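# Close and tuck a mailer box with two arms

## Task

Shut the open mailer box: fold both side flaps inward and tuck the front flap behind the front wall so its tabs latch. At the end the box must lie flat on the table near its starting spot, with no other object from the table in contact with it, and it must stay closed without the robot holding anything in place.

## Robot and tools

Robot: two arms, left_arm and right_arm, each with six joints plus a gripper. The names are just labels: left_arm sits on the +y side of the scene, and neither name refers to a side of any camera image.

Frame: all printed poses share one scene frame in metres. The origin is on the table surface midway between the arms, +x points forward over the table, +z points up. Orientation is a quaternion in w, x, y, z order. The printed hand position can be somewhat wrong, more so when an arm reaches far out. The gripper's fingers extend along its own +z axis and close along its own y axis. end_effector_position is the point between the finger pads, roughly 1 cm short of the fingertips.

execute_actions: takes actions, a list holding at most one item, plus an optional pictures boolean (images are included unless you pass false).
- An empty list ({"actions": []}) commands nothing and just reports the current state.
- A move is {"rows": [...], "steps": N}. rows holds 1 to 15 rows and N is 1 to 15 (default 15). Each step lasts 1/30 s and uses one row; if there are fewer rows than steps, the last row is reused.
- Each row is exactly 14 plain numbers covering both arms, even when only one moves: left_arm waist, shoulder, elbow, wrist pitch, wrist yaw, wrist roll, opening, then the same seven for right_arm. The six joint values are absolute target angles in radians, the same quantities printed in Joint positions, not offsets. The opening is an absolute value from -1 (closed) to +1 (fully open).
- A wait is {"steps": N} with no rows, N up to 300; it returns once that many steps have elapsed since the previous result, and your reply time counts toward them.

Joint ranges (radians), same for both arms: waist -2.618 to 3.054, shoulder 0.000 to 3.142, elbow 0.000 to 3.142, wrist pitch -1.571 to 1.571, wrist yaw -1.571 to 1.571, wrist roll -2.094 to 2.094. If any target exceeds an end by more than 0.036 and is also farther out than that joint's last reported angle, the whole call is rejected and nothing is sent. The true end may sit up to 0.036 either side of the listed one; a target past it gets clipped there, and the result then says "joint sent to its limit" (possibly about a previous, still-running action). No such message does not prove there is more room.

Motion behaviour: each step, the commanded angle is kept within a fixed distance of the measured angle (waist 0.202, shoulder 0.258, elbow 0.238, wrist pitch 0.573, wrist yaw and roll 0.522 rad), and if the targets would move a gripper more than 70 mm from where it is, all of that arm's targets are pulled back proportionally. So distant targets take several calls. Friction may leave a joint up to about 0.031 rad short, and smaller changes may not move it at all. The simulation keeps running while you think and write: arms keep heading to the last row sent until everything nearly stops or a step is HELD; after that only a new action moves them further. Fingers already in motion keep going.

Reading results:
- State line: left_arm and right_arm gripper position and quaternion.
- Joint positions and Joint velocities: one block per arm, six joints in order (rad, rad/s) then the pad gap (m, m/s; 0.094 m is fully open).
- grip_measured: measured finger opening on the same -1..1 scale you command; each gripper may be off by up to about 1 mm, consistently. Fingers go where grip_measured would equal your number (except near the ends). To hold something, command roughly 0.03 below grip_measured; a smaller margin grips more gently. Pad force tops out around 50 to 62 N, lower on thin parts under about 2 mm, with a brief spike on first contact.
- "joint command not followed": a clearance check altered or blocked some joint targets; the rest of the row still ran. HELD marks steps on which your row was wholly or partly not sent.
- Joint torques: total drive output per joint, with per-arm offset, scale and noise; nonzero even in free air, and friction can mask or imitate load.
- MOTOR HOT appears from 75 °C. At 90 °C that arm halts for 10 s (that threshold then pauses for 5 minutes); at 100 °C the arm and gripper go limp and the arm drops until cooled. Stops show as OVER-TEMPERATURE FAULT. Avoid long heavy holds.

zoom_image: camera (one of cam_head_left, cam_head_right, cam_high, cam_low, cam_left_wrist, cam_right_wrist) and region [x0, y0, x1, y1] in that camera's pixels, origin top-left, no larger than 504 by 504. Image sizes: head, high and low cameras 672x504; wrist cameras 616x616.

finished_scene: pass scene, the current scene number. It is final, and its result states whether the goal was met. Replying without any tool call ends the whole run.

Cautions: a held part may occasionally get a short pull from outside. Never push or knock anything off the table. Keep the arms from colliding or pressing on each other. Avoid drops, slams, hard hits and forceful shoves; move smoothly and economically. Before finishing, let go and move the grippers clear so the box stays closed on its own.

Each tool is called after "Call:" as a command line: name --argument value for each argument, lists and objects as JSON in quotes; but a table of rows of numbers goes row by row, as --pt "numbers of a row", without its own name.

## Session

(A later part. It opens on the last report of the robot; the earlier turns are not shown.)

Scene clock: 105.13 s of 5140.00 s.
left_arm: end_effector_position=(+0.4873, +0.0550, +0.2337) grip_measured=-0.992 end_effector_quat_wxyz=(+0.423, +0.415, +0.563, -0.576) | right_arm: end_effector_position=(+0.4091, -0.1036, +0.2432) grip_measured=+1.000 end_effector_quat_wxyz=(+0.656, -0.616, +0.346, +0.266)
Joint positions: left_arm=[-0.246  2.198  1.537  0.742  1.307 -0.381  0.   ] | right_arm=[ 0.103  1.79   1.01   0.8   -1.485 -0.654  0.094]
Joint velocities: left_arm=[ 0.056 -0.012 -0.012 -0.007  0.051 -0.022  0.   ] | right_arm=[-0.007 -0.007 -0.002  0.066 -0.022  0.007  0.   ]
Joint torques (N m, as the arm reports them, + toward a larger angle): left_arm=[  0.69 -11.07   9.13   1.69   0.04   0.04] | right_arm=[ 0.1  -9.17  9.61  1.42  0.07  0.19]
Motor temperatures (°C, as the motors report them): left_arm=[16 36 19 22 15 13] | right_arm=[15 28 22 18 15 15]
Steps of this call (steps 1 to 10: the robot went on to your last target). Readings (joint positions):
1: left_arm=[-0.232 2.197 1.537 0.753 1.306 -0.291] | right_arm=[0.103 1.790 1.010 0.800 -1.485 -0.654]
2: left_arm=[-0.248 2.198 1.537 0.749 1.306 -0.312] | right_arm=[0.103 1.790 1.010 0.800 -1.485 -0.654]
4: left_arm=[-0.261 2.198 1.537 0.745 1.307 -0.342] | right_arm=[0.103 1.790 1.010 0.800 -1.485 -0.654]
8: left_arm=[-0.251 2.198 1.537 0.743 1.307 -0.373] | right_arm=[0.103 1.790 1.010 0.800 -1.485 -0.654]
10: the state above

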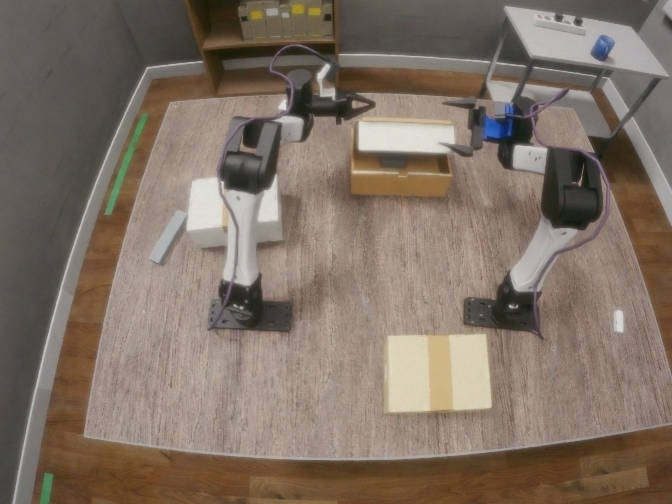

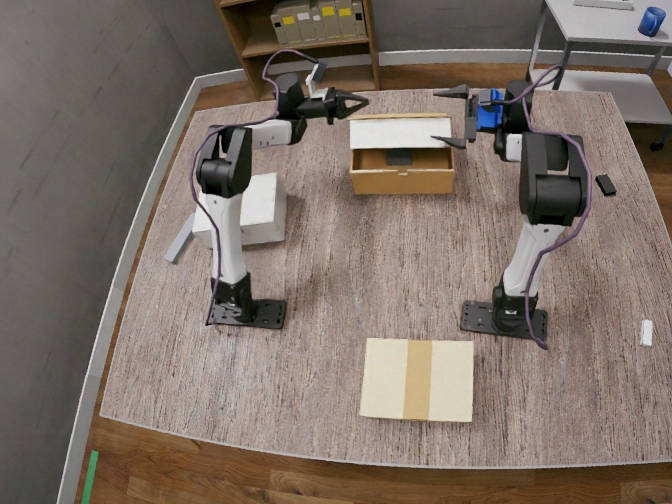

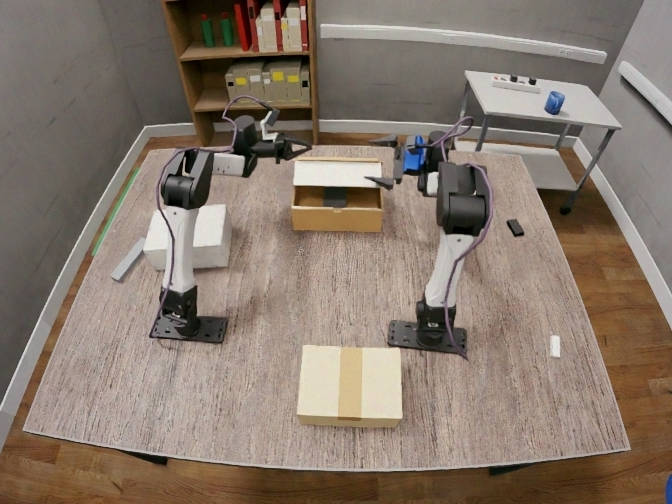

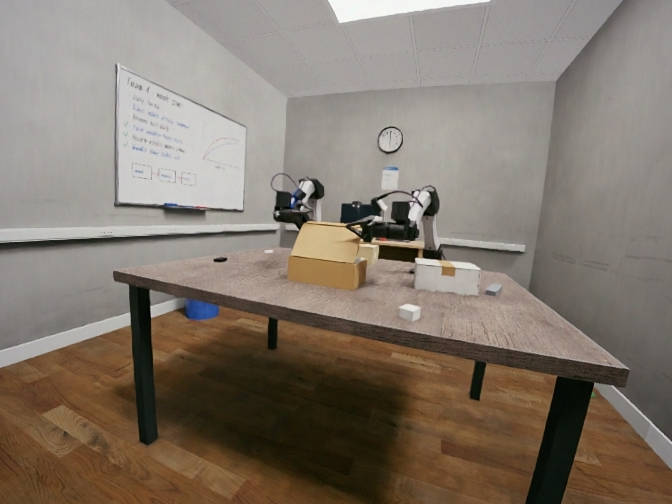

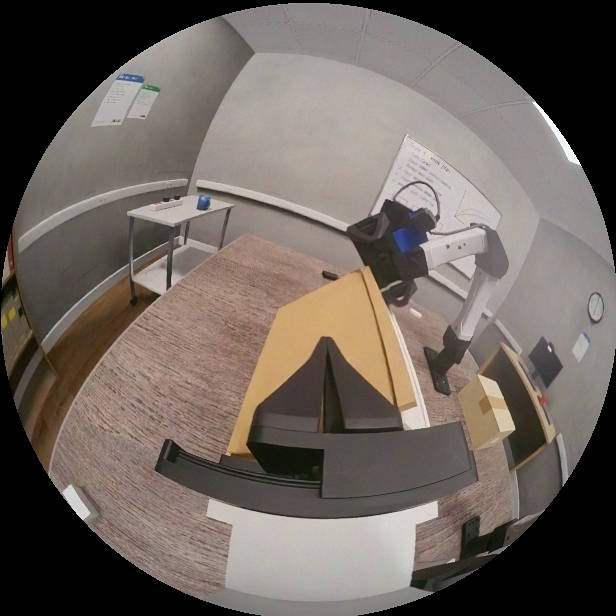

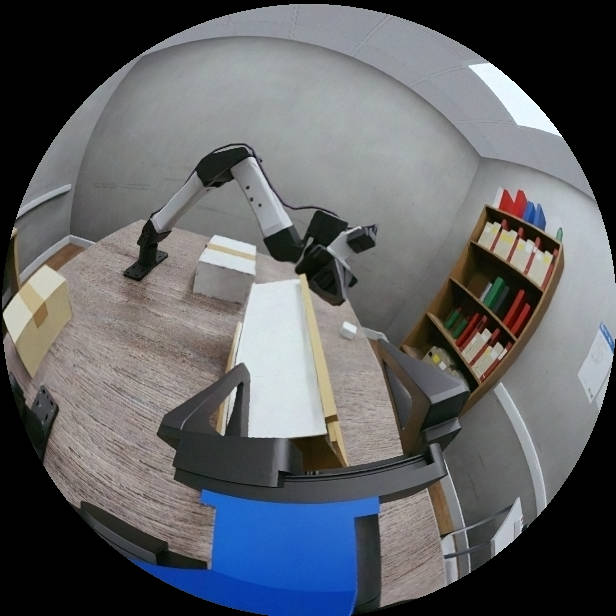

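Call:
execute_actions --actions '[{"rows":[[-0.245,2.21,1.50,0.75,1.31,-0.45,-1,0.10,1.79,1.01,0.80,-1.48,-0.65,1],[-0.245,2.21,1.47,0.78,1.31,-0.5,-1,0.10,1.79,1.01,0.80,-1.48,-0.65,1],[-0.245,2.205,1.44,0.80,1.31,-0.55,-1,0.10,1.79,1.01,0.80,-1.48,-0.65,1],[-0.25,2.20,1.41,0.83,1.31,-0.6,-1,0.10,1.79,1.0,0.81,-1.48,-0.65,1],[-0.25,2.19,1.38,0.85,1.31,-0.6,-1,0.10,1.795,0.985,0.83,-1.48,-0.65,1],[-0.25,2.18,1.35,0.87,1.31,-0.6,-1,0.10,1.80,0.97,0.85,-1.48,-0.65,1],[-0.255,2.17,1.32,0.89,1.31,-0.6,-1,0.10,1.805,0.955,0.87,-1.48,-0.65,1],[-0.255,2.155,1.29,0.905,1.31,-0.6,-1,0.10,1.81,0.94,0.89,-1.48,-0.65,1],[-0.26,2.14,1.26,0.92,1.31,-0.6,-1,0.10,1.815,0.925,0.91,-1.48,-0.65,1],[-0.26,2.13,1.235,0.935,1.31,-0.6,-1,0.10,1.82,0.91,0.93,-1.48,-0.65,1],[-0.26,2.12,1.21,0.95,1.31,-0.6,-1,0.10,1.825,0.90,0.945,-1.48,-0.65,1],[-0.26,2.11,1.19,0.96,1.31,-0.6,-1,0.10,1.83,0.885,0.96,-1.48,-0.65,1]]}]'

Scene clock: 106.60 s of 5140.00 s.
left_arm: end_effector_position=(+0.4387, +0.0657, +0.1784) grip_measured=-0.993 end_effector_quat_wxyz=(+0.330, +0.334, +0.624, -0.624) | right_arm: end_effector_position=(+0.3966, -0.1031, +0.2100) grip_measured=+1.000 end_effector_quat_wxyz=(+0.651, -0.612, +0.355, +0.274)
Joint positions: left_arm=[-0.251  2.127  1.208  0.911  1.305 -0.585  0.   ] | right_arm=[ 0.103  1.819  0.899  0.912 -1.483 -0.654  0.094]
Joint velocities: left_arm=[-0.012 -0.134 -0.027  0.286  0.066 -0.081 -0.001] | right_arm=[-0.002  0.134 -0.144  0.125  0.051 -0.037  0.   ]
Joint torques (N m, as the arm reports them, + toward a larger angle): left_arm=[ -0.33 -12.04   6.3    2.04   0.11   0.03] | right_arm=[ 0.1  -8.63  7.3   1.84  0.02  0.19]
Motor temperatures (°C, as the motors report them): left_arm=[16 37 19 23 15 13] | right_arm=[15 28 22 18 15 15]
Steps of this call (steps 1 to 29: the robot went on to your last target; steps 30 to 44: all 15 steps of this action). Readings (joint positions):
30: left_arm=[-0.245 2.198 1.535 0.742 1.307 -0.403] | right_arm=[0.103 1.790 1.010 0.800 -1.485 -0.654]
31: left_arm=[-0.245 2.198 1.526 0.751 1.306 -0.419] | right_arm=[0.103 1.790 1.010 0.800 -1.485 -0.654]
33: left_arm=[-0.245 2.198 1.485 0.780 1.306 -0.470] | right_arm=[0.103 1.790 1.010 0.800 -1.485 -0.654]
37: left_arm=[-0.245 2.191 1.356 0.830 1.306 -0.545] | right_arm=[0.103 1.790 0.982 0.833 -1.484 -0.654]
44: the state above

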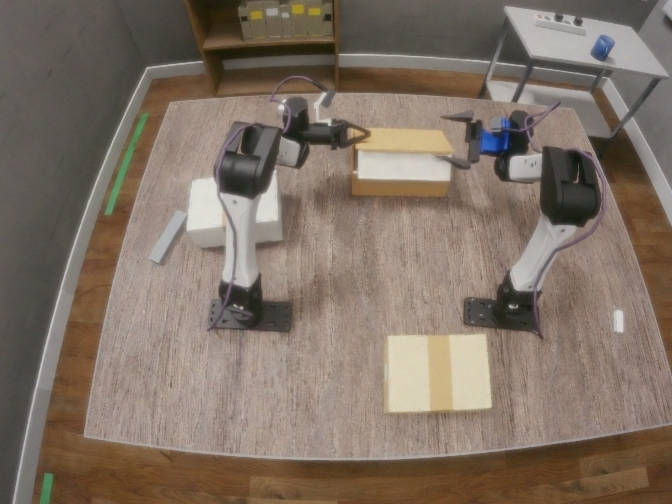

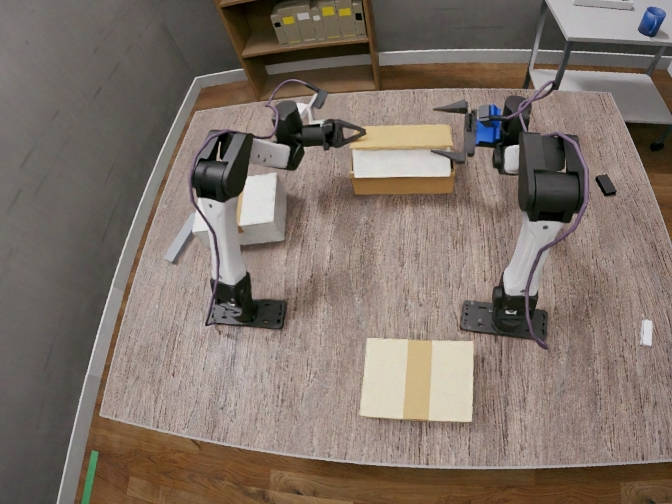

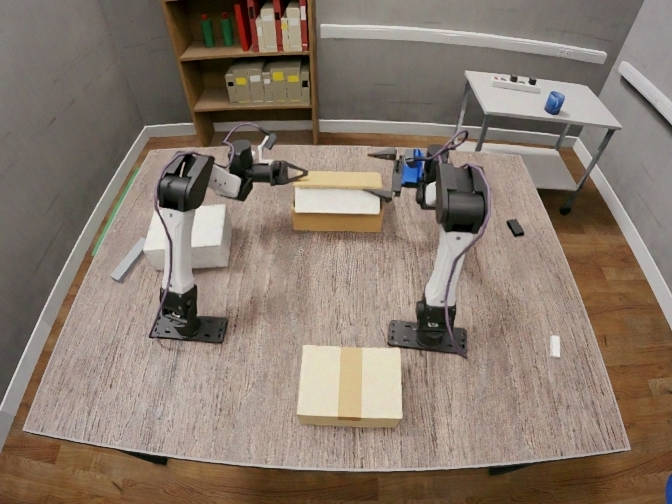

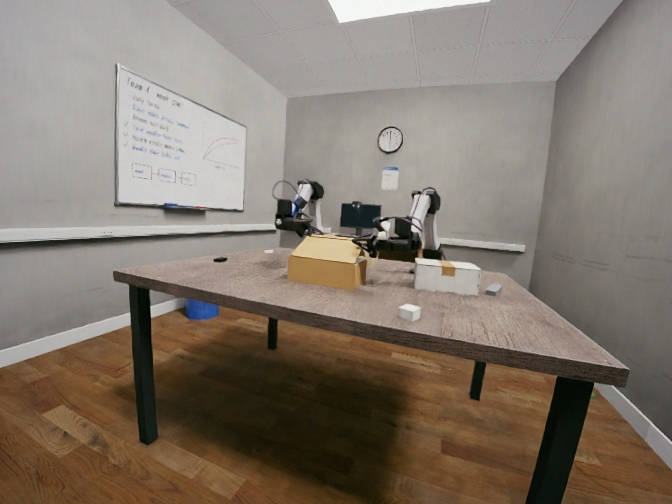

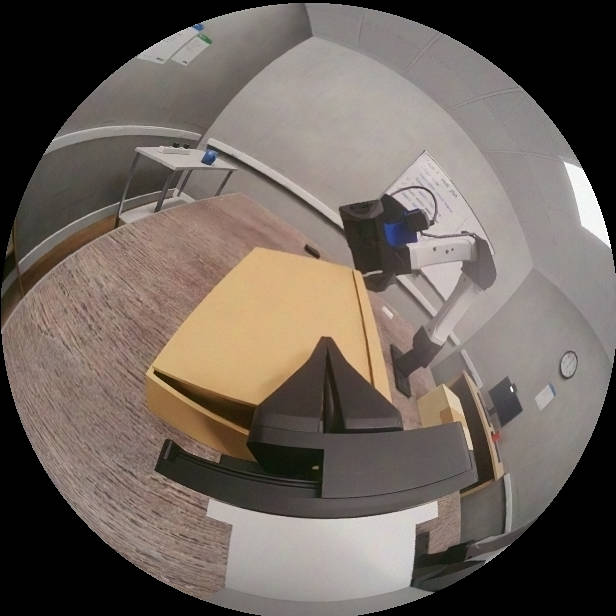

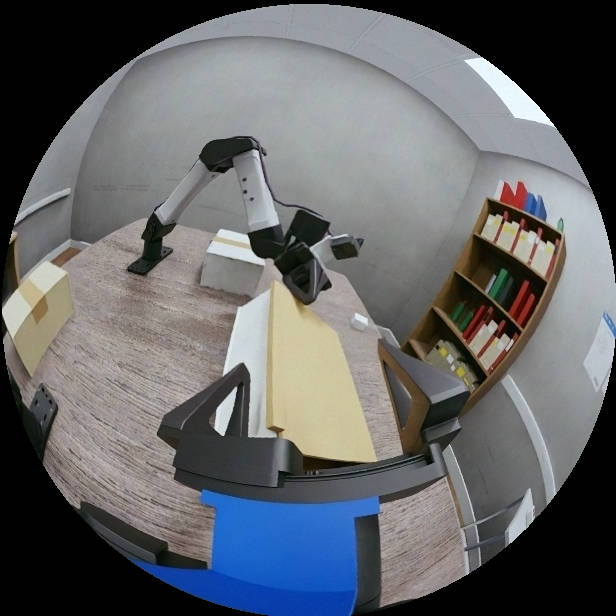

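Call:
execute_actions --actions '[{"rows":[[-0.26,2.11,1.19,0.96,1.31,-0.6,-1,0.10,1.845,0.875,0.98,-1.48,-0.65,1],[-0.26,2.11,1.19,0.96,1.31,-0.6,-1,0.10,1.86,0.865,1.0,-1.48,-0.65,1],[-0.26,2.11,1.19,0.96,1.31,-0.6,-1,0.10,1.875,0.855,1.03,-1.48,-0.65,1],[-0.26,2.11,1.19,0.96,1.31,-0.6,-1,0.10,1.89,0.85,1.05,-1.48,-0.65,1],[-0.26,2.11,1.19,0.96,1.31,-0.6,-1,0.10,1.905,0.845,1.07,-1.48,-0.65,1],[-0.26,2.11,1.19,0.96,1.31,-0.6,-1,0.10,1.92,0.845,1.09,-1.48,-0.65,1],[-0.26,2.11,1.19,0.96,1.31,-0.6,-1,0.10,1.935,0.845,1.11,-1.48,-0.65,1],[-0.26,2.11,1.19,0.96,1.31,-0.6,-1,0.10,1.95,0.845,1.125,-1.48,-0.65,1]]}]'

Call:
zoom_image --camera "cam_high" --region '[240,130,440,250]'

Scene clock: 108.30 s of 5140.00 s.
left_arm: end_effector_position=(+0.4377, +0.0658, +0.1881) grip_measured=-0.993 end_effector_quat_wxyz=(+0.345, +0.344, +0.613, -0.622) | right_arm: end_effector_position=(+0.3987, -0.1032, +0.1689) grip_measured=+1.000 end_effector_quat_wxyz=(+0.653, -0.613, +0.353, +0.272)
Joint positions: left_arm=[-0.252  2.116  1.208  0.952  1.305 -0.595  0.   ] | right_arm=[ 0.103  1.947  0.854  1.092 -1.483 -0.654  0.094]
Joint velocities: left_arm=[ 0.012 -0.012 -0.012 -0.037 -0.037 -0.022  0.   ] | right_arm=[ 0.007  0.002 -0.007  0.066  0.007 -0.051  0.   ]
Joint torques (N m, as the arm reports them, + toward a larger angle): left_arm=[ -0.37 -11.88   6.15   2.05   0.1    0.01] | right_arm=[ 0.08 -9.27  6.01  1.64  0.02  0.19]
Motor temperatures (°C, as the motors report them): left_arm=[16 37 19 23 15 13] | right_arm=[15 28 22 18 15 15]
Steps of this call (steps 1 to 30: the robot went on to your last target; steps 31 to 36: nothing new was sent; steps 37 to 51: all 15 steps of this action). Readings (joint positions):
37: left_arm=[-0.252 2.116 1.208 0.952 1.305 -0.594] | right_arm=[0.103 1.824 0.895 0.949 -1.483 -0.654]
38: left_arm=[-0.252 2.116 1.208 0.952 1.305 -0.594] | right_arm=[0.103 1.827 0.894 0.958 -1.483 -0.654]
40: left_arm=[-0.252 2.116 1.208 0.952 1.305 -0.594] | right_arm=[0.103 1.841 0.883 0.988 -1.483 -0.654]
44: left_arm=[-0.252 2.116 1.208 0.952 1.305 -0.595] | right_arm=[0.103 1.907 0.863 1.049 -1.483 -0.654]
51: the state above

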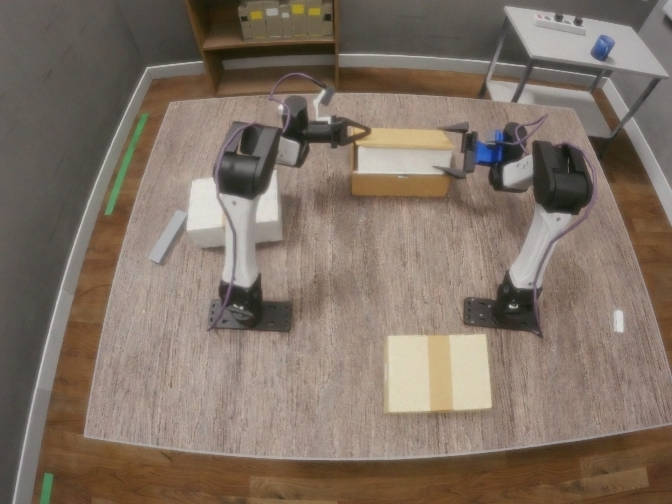

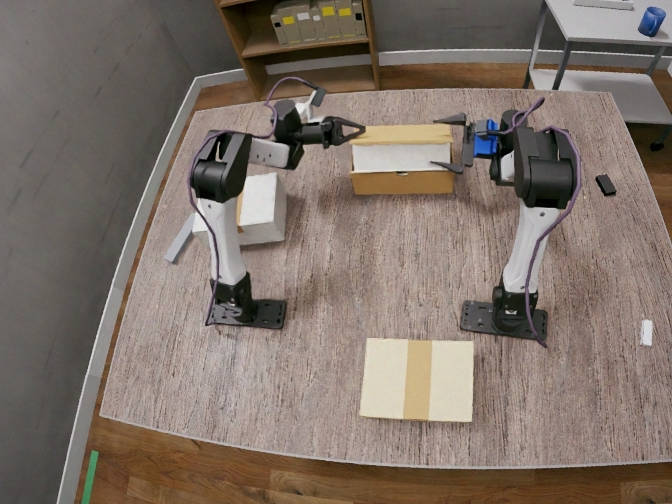

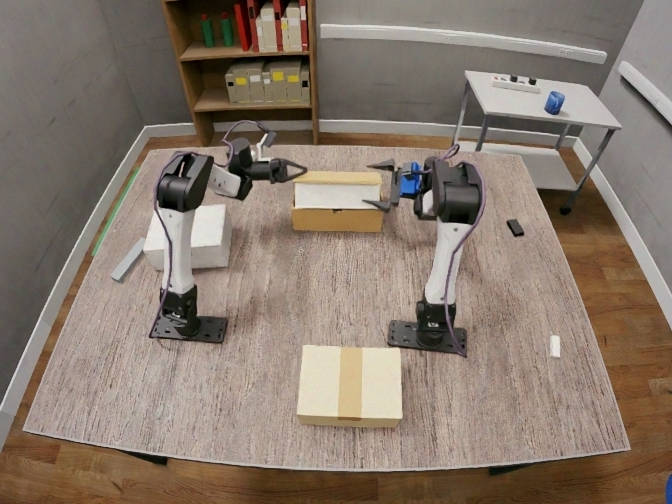

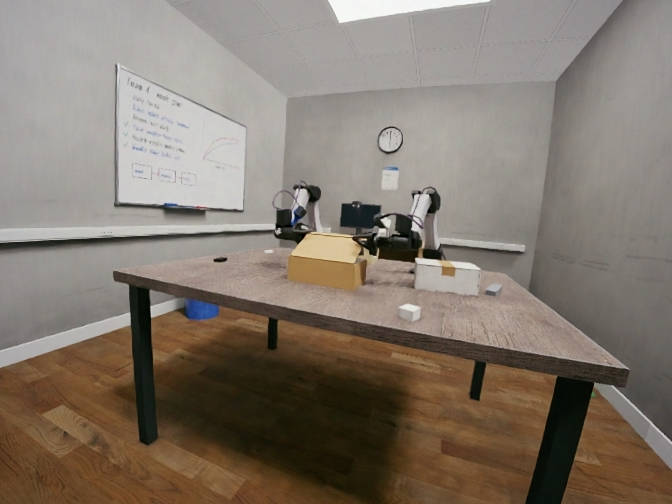

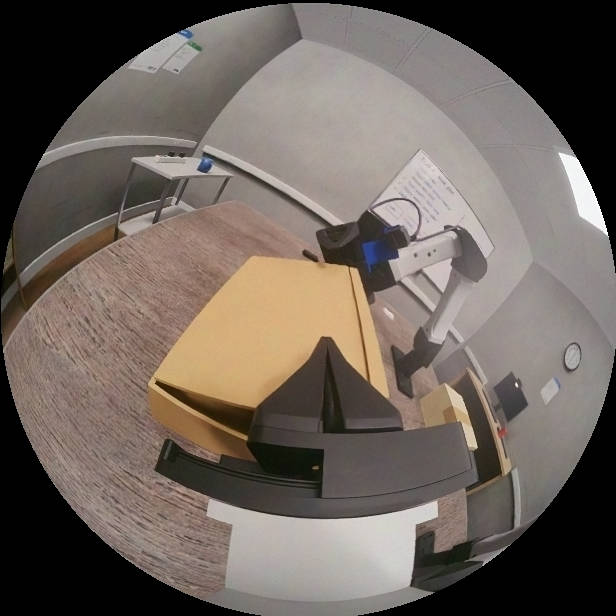

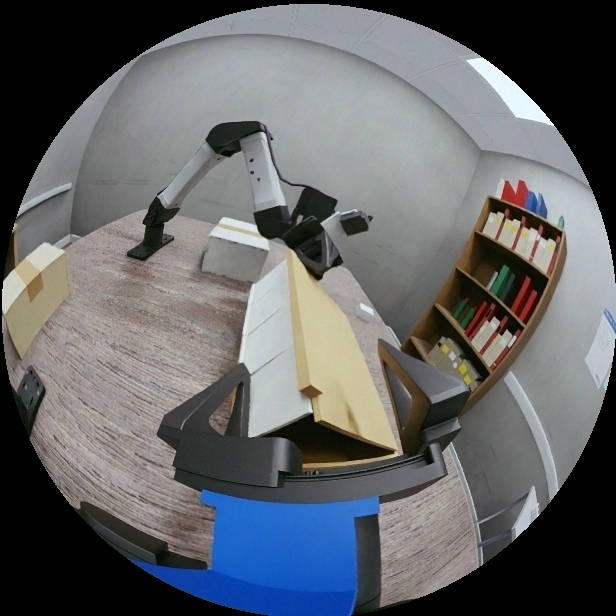

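Region (240, 130, 440, 250) of cam_high's 672x504 image, scaled by 2.520, with more detail than that image has; it fills the top 302 rows of this view, and the rest is white.

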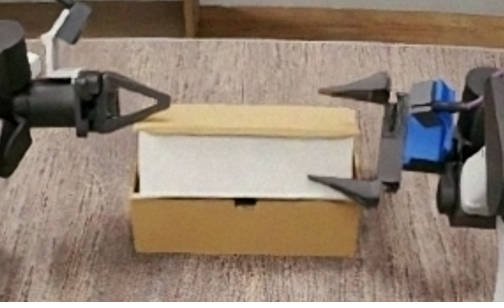

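Call:
execute_actions --actions '[{"rows":[[-0.26,2.11,1.18,0.97,1.31,-0.58,-1,0.10,1.96,0.85,1.13,-1.48,-0.65,1],[-0.26,2.11,1.17,0.98,1.31,-0.56,-1,0.10,1.97,0.86,1.13,-1.48,-0.65,1],[-0.26,2.11,1.16,0.99,1.31,-0.54,-1,0.10,1.98,0.87,1.13,-1.48,-0.65,1],[-0.265,2.11,1.15,1.0,1.31,-0.52,-1,0.10,1.99,0.88,1.13,-1.48,-0.65,1],[-0.265,2.11,1.14,1.01,1.31,-0.5,-1,0.10,1.99,0.88,1.13,-1.48,-0.65,1],[-0.265,2.11,1.13,1.02,1.31,-0.48,-1,0.10,1.99,0.88,1.13,-1.48,-0.65,1],[-0.27,2.11,1.12,1.03,1.31,-0.46,-1,0.10,1.99,0.88,1.13,-1.48,-0.65,1],[-0.27,2.11,1.11,1.04,1.31,-0.44,-1,0.10,1.99,0.88,1.13,-1.48,-0.65,1],[-0.27,2.11,1.10,1.05,1.31,-0.42,-1,0.10,1.99,0.88,1.13,-1.48,-0.65,1],[-0.27,2.11,1.09,1.06,1.31,-0.4,-1,0.10,1.99,0.88,1.13,-1.48,-0.65,1]]}]'

Call:
zoom_image --camera "cam_head_left" --region '[300,100,500,220]'

Scene clock: 111.97 s of 5140.00 s.
left_arm: end_effector_position=(+0.4210, +0.0674, +0.1756) grip_measured=-0.993 end_effector_quat_wxyz=(+0.401, +0.401, +0.575, -0.590) | right_arm: end_effector_position=(+0.4018, -0.1033, +0.1621) grip_measured=+1.000 end_effector_quat_wxyz=(+0.653, -0.613, +0.352, +0.271)
Joint positions: left_arm=[-0.258  2.111  1.117  1.062  1.305 -0.432  0.   ] | right_arm=[ 0.103  1.979  0.862  1.118 -1.484 -0.654  0.094]
Joint velocities: left_arm=[-0.007  0.002  0.002  0.022 -0.007  0.212  0.   ] | right_arm=[ 0.007  0.002 -0.007 -0.007  0.022  0.007  0.   ]
Joint torques (N m, as the arm reports them, + toward a larger angle): left_arm=[ -0.71 -11.07   4.99   1.82   0.06   0.1 ] | right_arm=[ 0.14 -8.77  8.74  1.66  0.03  0.19]
Motor temperatures (°C, as the motors report them): left_arm=[16 37 19 23 15 13] | right_arm=[15 28 22 19 15 15]
Steps of this call (steps 1 to 30: the robot went on to your last target; steps 31 to 90: nothing new was sent; then 0.17 s passed at rest; steps 91 to 105: all 15 steps of this action). Readings (joint positions):
91: left_arm=[-0.252 2.116 1.207 0.954 1.305 -0.594] | right_arm=[0.103 1.947 0.854 1.111 -1.483 -0.654]
92: left_arm=[-0.252 2.116 1.204 0.958 1.305 -0.589] | right_arm=[0.103 1.947 0.854 1.112 -1.483 -0.654]
94: left_arm=[-0.252 2.116 1.189 0.971 1.305 -0.571] | right_arm=[0.103 1.954 0.856 1.117 -1.484 -0.654]
98: left_arm=[-0.255 2.116 1.151 1.009 1.305 -0.514] | right_arm=[0.103 1.976 0.862 1.118 -1.484 -0.654]
105: the state above

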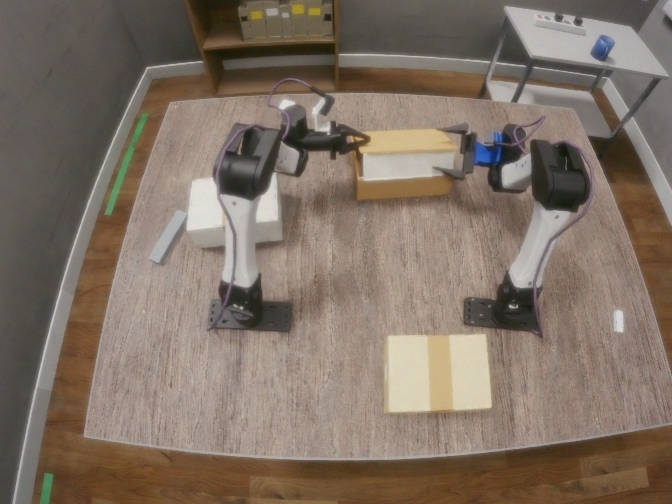

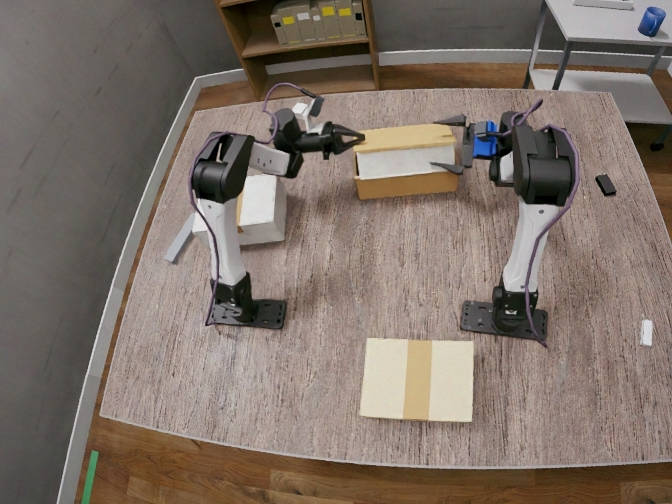

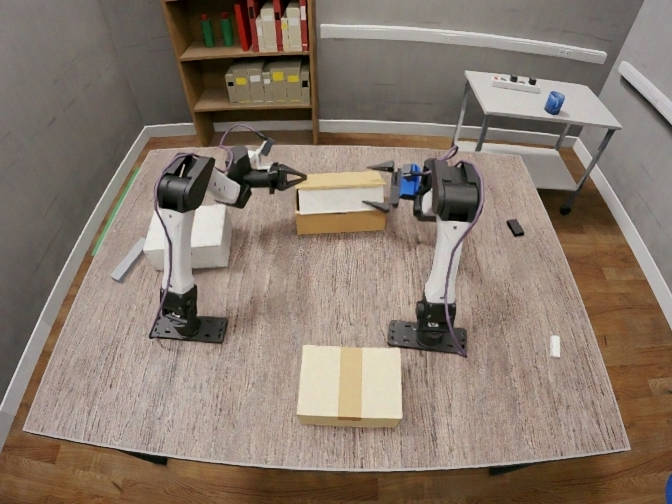

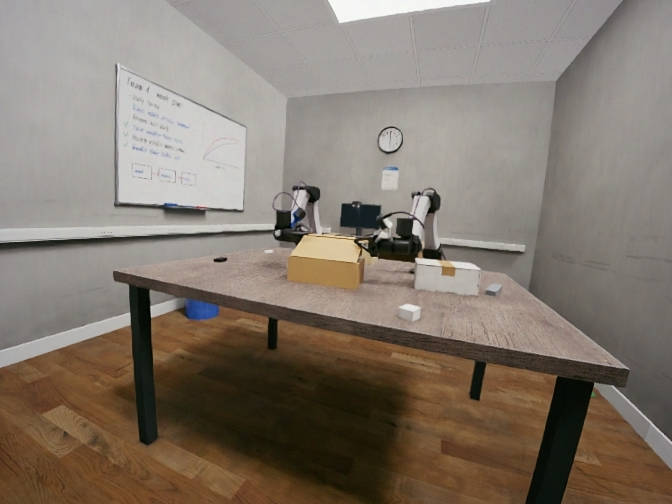

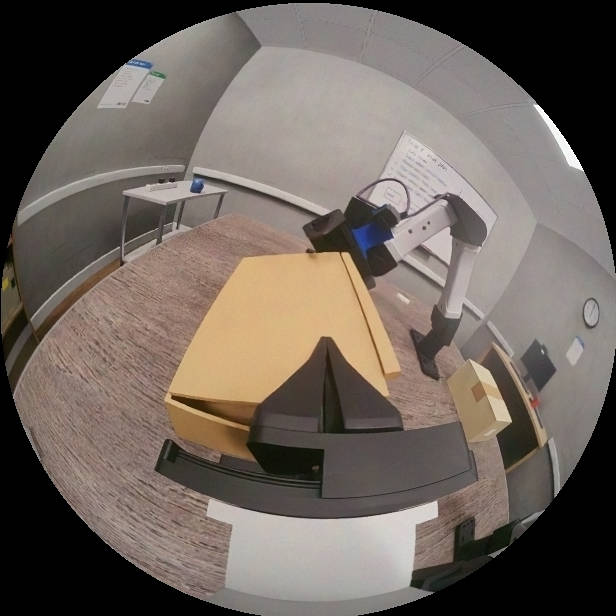

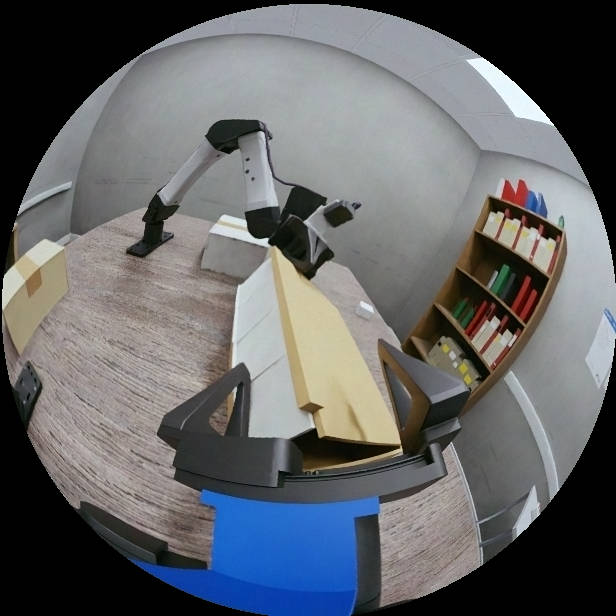

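Region (300, 100, 500, 220) of cam_head_left's 672x504 image, scaled by 2.520, with more detail than that image has; it fills the top 302 rows of this view, and the rest is white.

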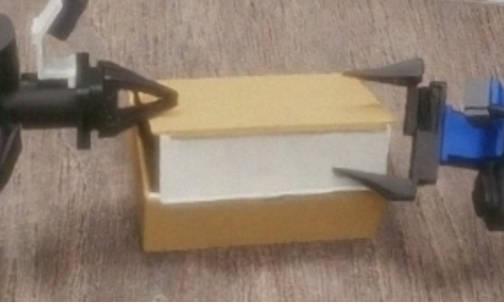

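Call:
execute_actions --actions '[{"rows":[[-0.26,2.10,1.13,1.03,1.31,-0.4,-1,0.10,1.985,0.86,1.13,-1.48,-0.65,0.9],[-0.26,2.10,1.15,1.01,1.31,-0.4,-1,0.10,1.985,0.86,1.13,-1.48,-0.65,0.85],[-0.26,2.10,1.17,0.99,1.31,-0.4,-1,0.10,1.985,0.85,1.14,-1.48,-0.65,0.8],[-0.26,2.10,1.17,0.99,1.31,-0.4,-1,0.10,1.985,0.84,1.15,-1.48,-0.65,0.75],[-0.26,2.10,1.17,0.99,1.31,-0.4,-1,0.10,1.985,0.835,1.16,-1.48,-0.65,0.7],[-0.26,2.10,1.17,0.99,1.31,-0.4,-1,0.10,1.985,0.83,1.165,-1.48,-0.65,0.65],[-0.26,2.10,1.17,0.99,1.31,-0.4,-1,0.10,1.985,0.825,1.17,-1.48,-0.65,0.6],[-0.26,2.10,1.17,0.99,1.31,-0.4,-1,0.10,1.985,0.82,1.175,-1.48,-0.65,0.55],[-0.26,2.10,1.17,0.99,1.31,-0.4,-1,0.10,1.985,0.815,1.18,-1.48,-0.65,0.5],[-0.26,2.10,1.17,0.99,1.31,-0.4,-1,0.10,1.985,0.81,1.185,-1.48,-0.65,0.45],[-0.26,2.10,1.17,0.99,1.31,-0.4,-1,0.10,1.985,0.81,1.19,-1.48,-0.65,0.4]]}]'

Call:
zoom_image --camera "cam_head_left" --region '[300,100,500,220]'

Scene clock: 113.87 s of 5140.00 s.
left_arm: end_effector_position=(+0.4278, +0.0654, +0.1830) grip_measured=-0.993 end_effector_quat_wxyz=(+0.406, +0.407, +0.571, -0.586) | right_arm: end_effector_position=(+0.3944, -0.1030, +0.1573) grip_measured=+0.402 end_effector_quat_wxyz=(+0.655, -0.615, +0.348, +0.268)
Joint positions: left_arm=[-0.258  2.111  1.16   1.014  1.306 -0.407  0.   ] | right_arm=[ 0.103  1.979  0.825  1.168 -1.484 -0.654  0.066]
Joint velocities: left_arm=[ 0.007  0.002 -0.002 -0.022  0.037  0.022 -0.001] | right_arm=[-0.002 -0.012  0.007  0.037  0.066  0.051 -0.   ]
Joint torques (N m, as the arm reports them, + toward a larger angle): left_arm=[  0.16 -11.93   8.68   1.7    0.06   0.11] | right_arm=[ 0.11 -9.    5.25  1.63  0.04  0.19]
Motor temperatures (°C, as the motors report them): left_arm=[16 37 19 23 15 13] | right_arm=[15 28 22 19 15 15]
Steps of this call (steps 1 to 30: the robot went on to your last target; steps 31 to 42: nothing new was sent; steps 43 to 57: all 15 steps of this action). Readings (joint positions):
43: left_arm=[-0.258 2.111 1.115 1.069 1.305 -0.408] | right_arm=[0.103 1.979 0.862 1.118 -1.484 -0.654]
44: left_arm=[-0.258 2.111 1.119 1.064 1.306 -0.408] | right_arm=[0.103 1.979 0.862 1.118 -1.484 -0.654]
46: left_arm=[-0.258 2.111 1.139 1.040 1.306 -0.408] | right_arm=[0.103 1.979 0.862 1.121 -1.484 -0.654]
50: left_arm=[-0.258 2.111 1.160 1.028 1.306 -0.407] | right_arm=[0.103 1.979 0.846 1.143 -1.484 -0.654]
57: the state above

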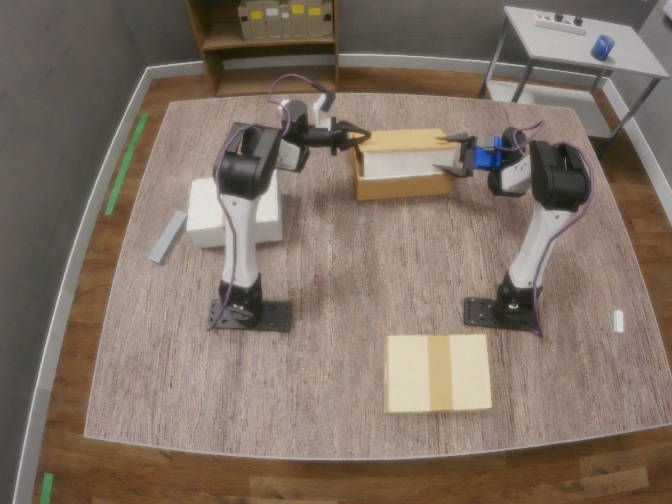

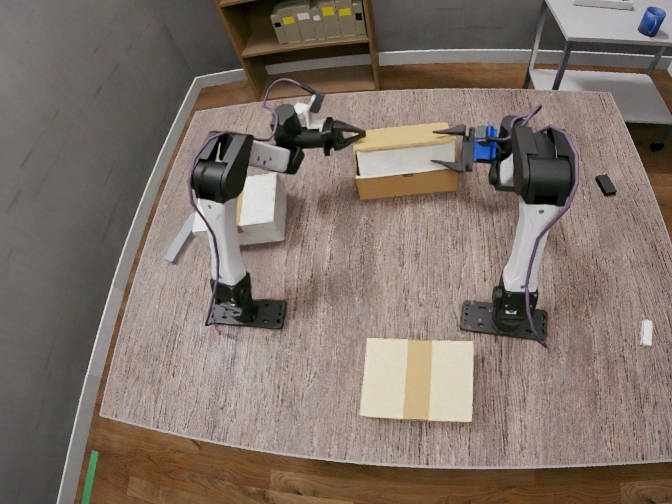

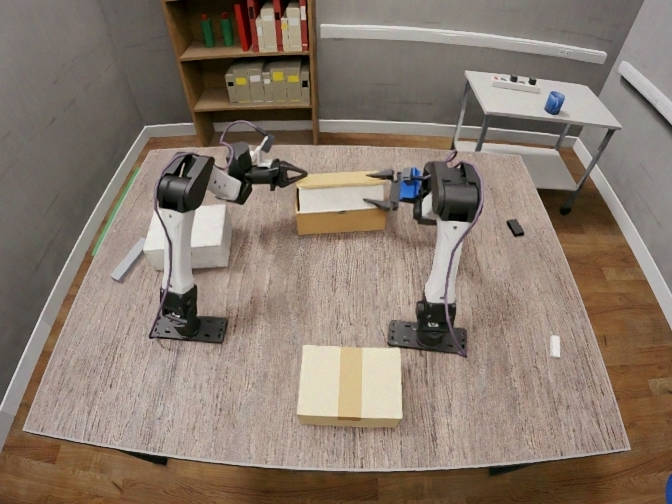

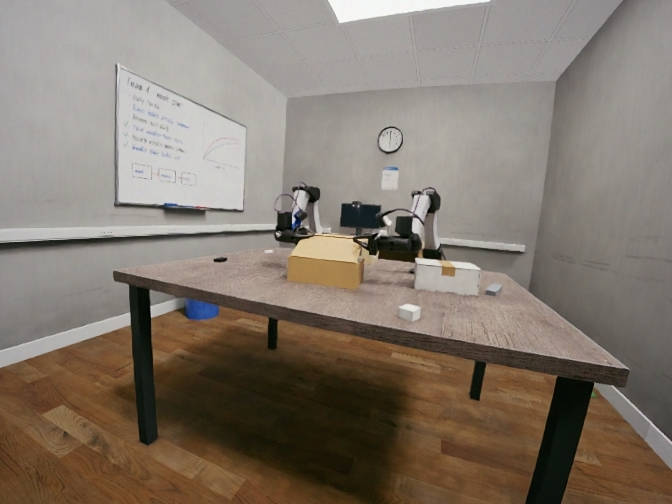

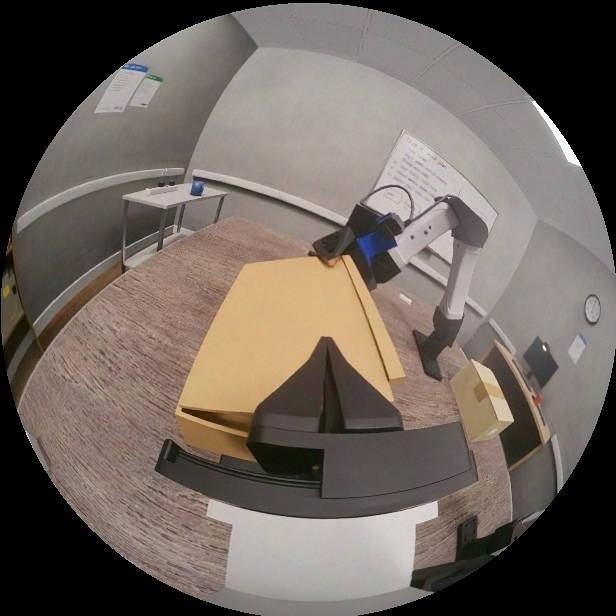

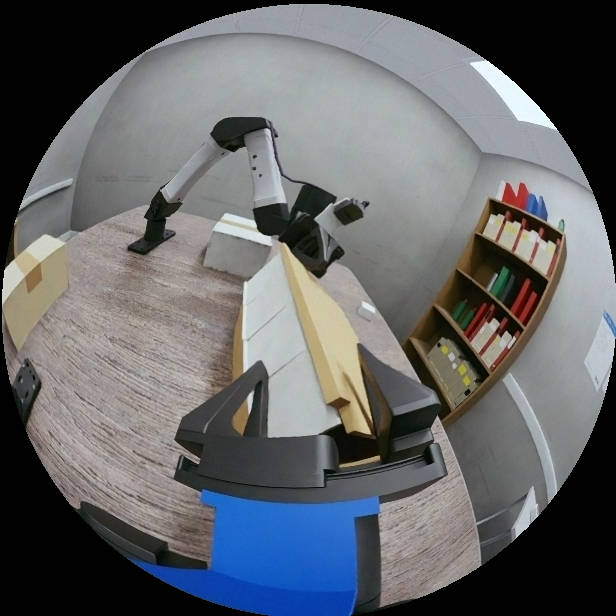

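Region (300, 100, 500, 220) of cam_head_left's 672x504 image, scaled by 2.520, with more detail than that image has; it fills the top 302 rows of this view, and the rest is white.

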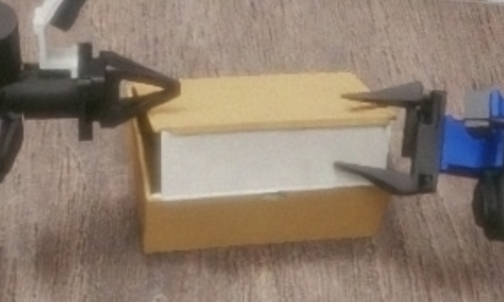

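Continue: close more while shifting down.

Call:
execute_actions --actions '[{"rows":[[-0.26,2.10,1.17,0.99,1.31,-0.4,-1,0.10,1.99,0.80,1.20,-1.48,-0.65,0.36],[-0.26,2.10,1.17,0.99,1.31,-0.4,-1,0.10,1.993,0.795,1.21,-1.48,-0.65,0.32],[-0.26,2.10,1.17,0.99,1.31,-0.4,-1,0.10,1.996,0.79,1.22,-1.48,-0.65,0.28],[-0.26,2.10,1.17,0.99,1.31,-0.4,-1,0.10,2.0,0.785,1.23,-1.48,-0.65,0.24],[-0.26,2.10,1.17,0.99,1.31,-0.4,-1,0.10,2.003,0.78,1.24,-1.48,-0.65,0.2],[-0.26,2.10,1.17,0.99,1.31,-0.4,-1,0.10,2.006,0.775,1.25,-1.48,-0.65,0.16],[-0.26,2.10,1.17,0.99,1.31,-0.4,-1,0.10,2.01,0.77,1.26,-1.48,-0.65,0.12],[-0.26,2.10,1.17,0.99,1.31,-0.4,-1,0.10,2.013,0.765,1.27,-1.48,-0.65,0.08],[-0.26,2.10,1.17,0.99,1.31,-0.4,-1,0.10,2.016,0.76,1.275,-1.48,-0.65,0.04],[-0.26,2.10,1.17,0.99,1.31,-0.4,-1,0.10,2.02,0.76,1.28,-1.48,-0.65,0.0]]}]'

Call:
zoom_image --camera "cam_head_left" --region '[300,100,500,220]'

Scene clock: 115.30 s of 5140.00 s.
left_arm: end_effector_position=(+0.4278, +0.0654, +0.1827) grip_measured=-0.993 end_effector_quat_wxyz=(+0.405, +0.406, +0.572, -0.586) | right_arm: end_effector_position=(+0.3892, -0.1030, +0.1590) grip_measured=+0.002 end_effector_quat_wxyz=(+0.671, -0.626, +0.322, +0.234)
Joint positions: left_arm=[-0.258  2.111  1.16   1.011  1.306 -0.406  0.   ] | right_arm=[ 0.103  1.985  0.791  1.301 -1.472 -0.654  0.047]
Joint velocities: left_arm=[-0.007 -0.002  0.027  0.022 -0.022 -0.037 -0.   ] | right_arm=[-0.012  0.042 -0.012  0.051  0.007  0.051  0.   ]
Joint torques (N m, as the arm reports them, + toward a larger angle): left_arm=[  0.23 -11.95   8.67   1.71   0.06   0.11] | right_arm=[ 0.1  -6.62  3.38  1.17 -0.07  0.19]
Motor temperatures (°C, as the motors report them): left_arm=[16 37 19 23 15 13] | right_arm=[15 28 22 19 15 15]
Steps of this call (steps 1 to 15: the robot went on to your last target; steps 16 to 28: nothing new was sent; steps 29 to 43: all 15 steps of this action). Readings (joint positions):
29: left_arm=[-0.258 2.111 1.160 1.011 1.306 -0.406] | right_arm=[0.103 1.979 0.824 1.179 -1.483 -0.654]
30: left_arm=[-0.258 2.111 1.160 1.011 1.306 -0.406] | right_arm=[0.103 1.979 0.821 1.183 -1.483 -0.654]
32: left_arm=[-0.258 2.111 1.160 1.011 1.306 -0.406] | right_arm=[0.103 1.979 0.812 1.195 -1.482 -0.654]
36: left_arm=[-0.258 2.111 1.160 1.011 1.306 -0.406] | right_arm=[0.103 1.979 0.802 1.245 -1.476 -0.654]
43: the state above

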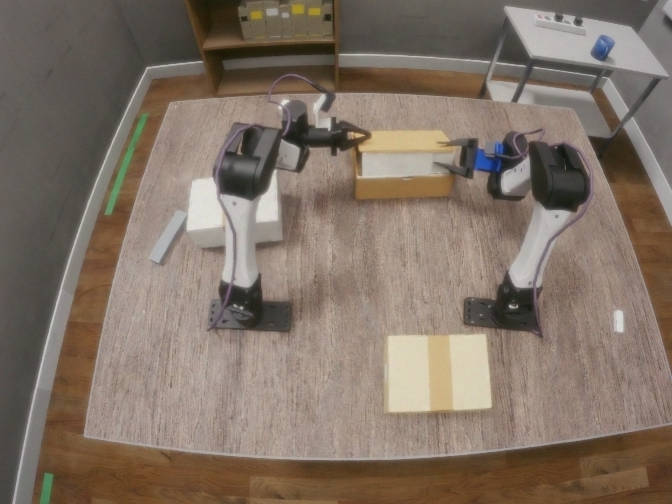

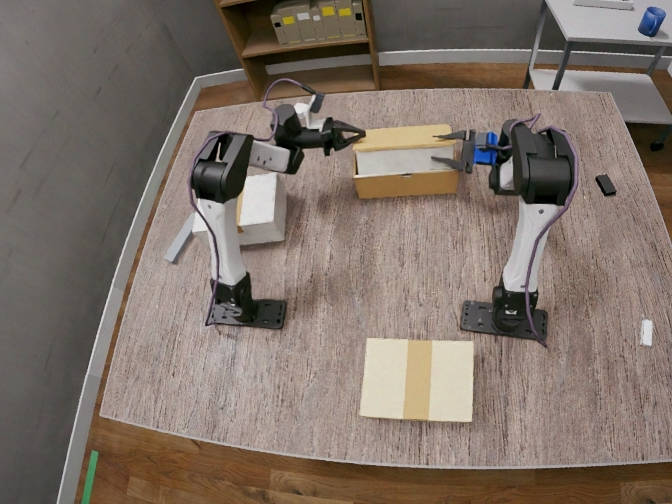

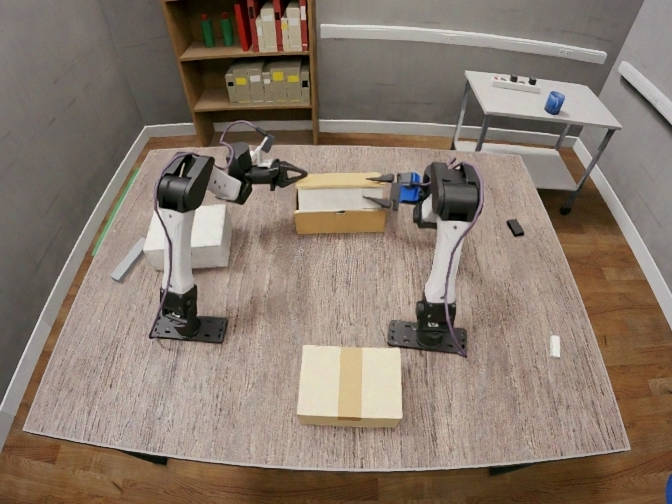

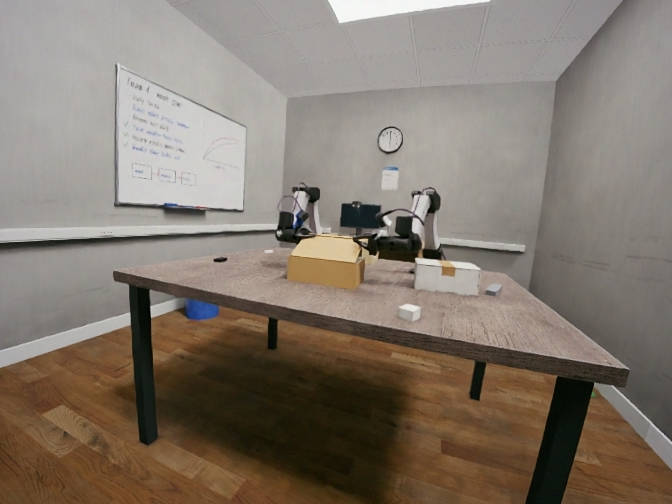

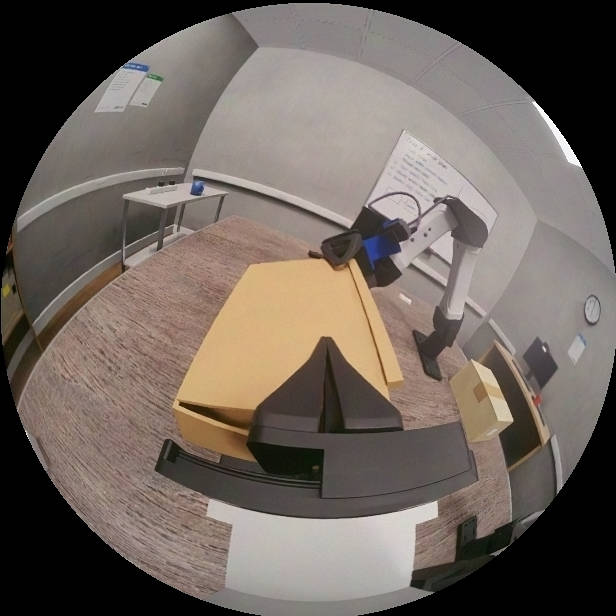

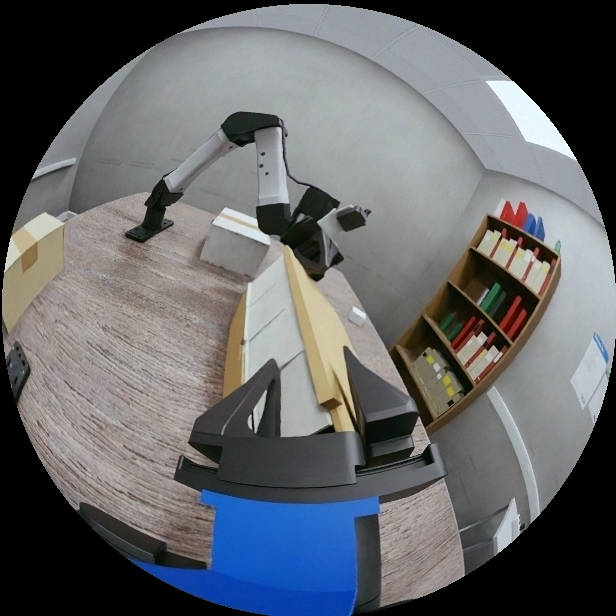

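Region (300, 100, 500, 220) of cam_head_left's 672x504 image, scaled by 2.520, with more detail than that image has; it fills the top 302 rows of this view, and the rest is white.

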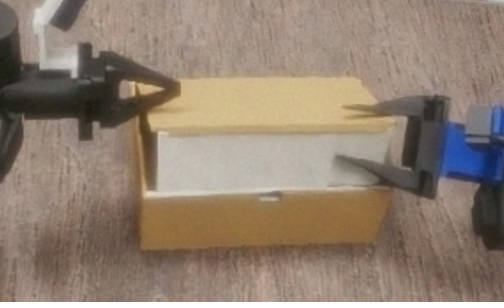

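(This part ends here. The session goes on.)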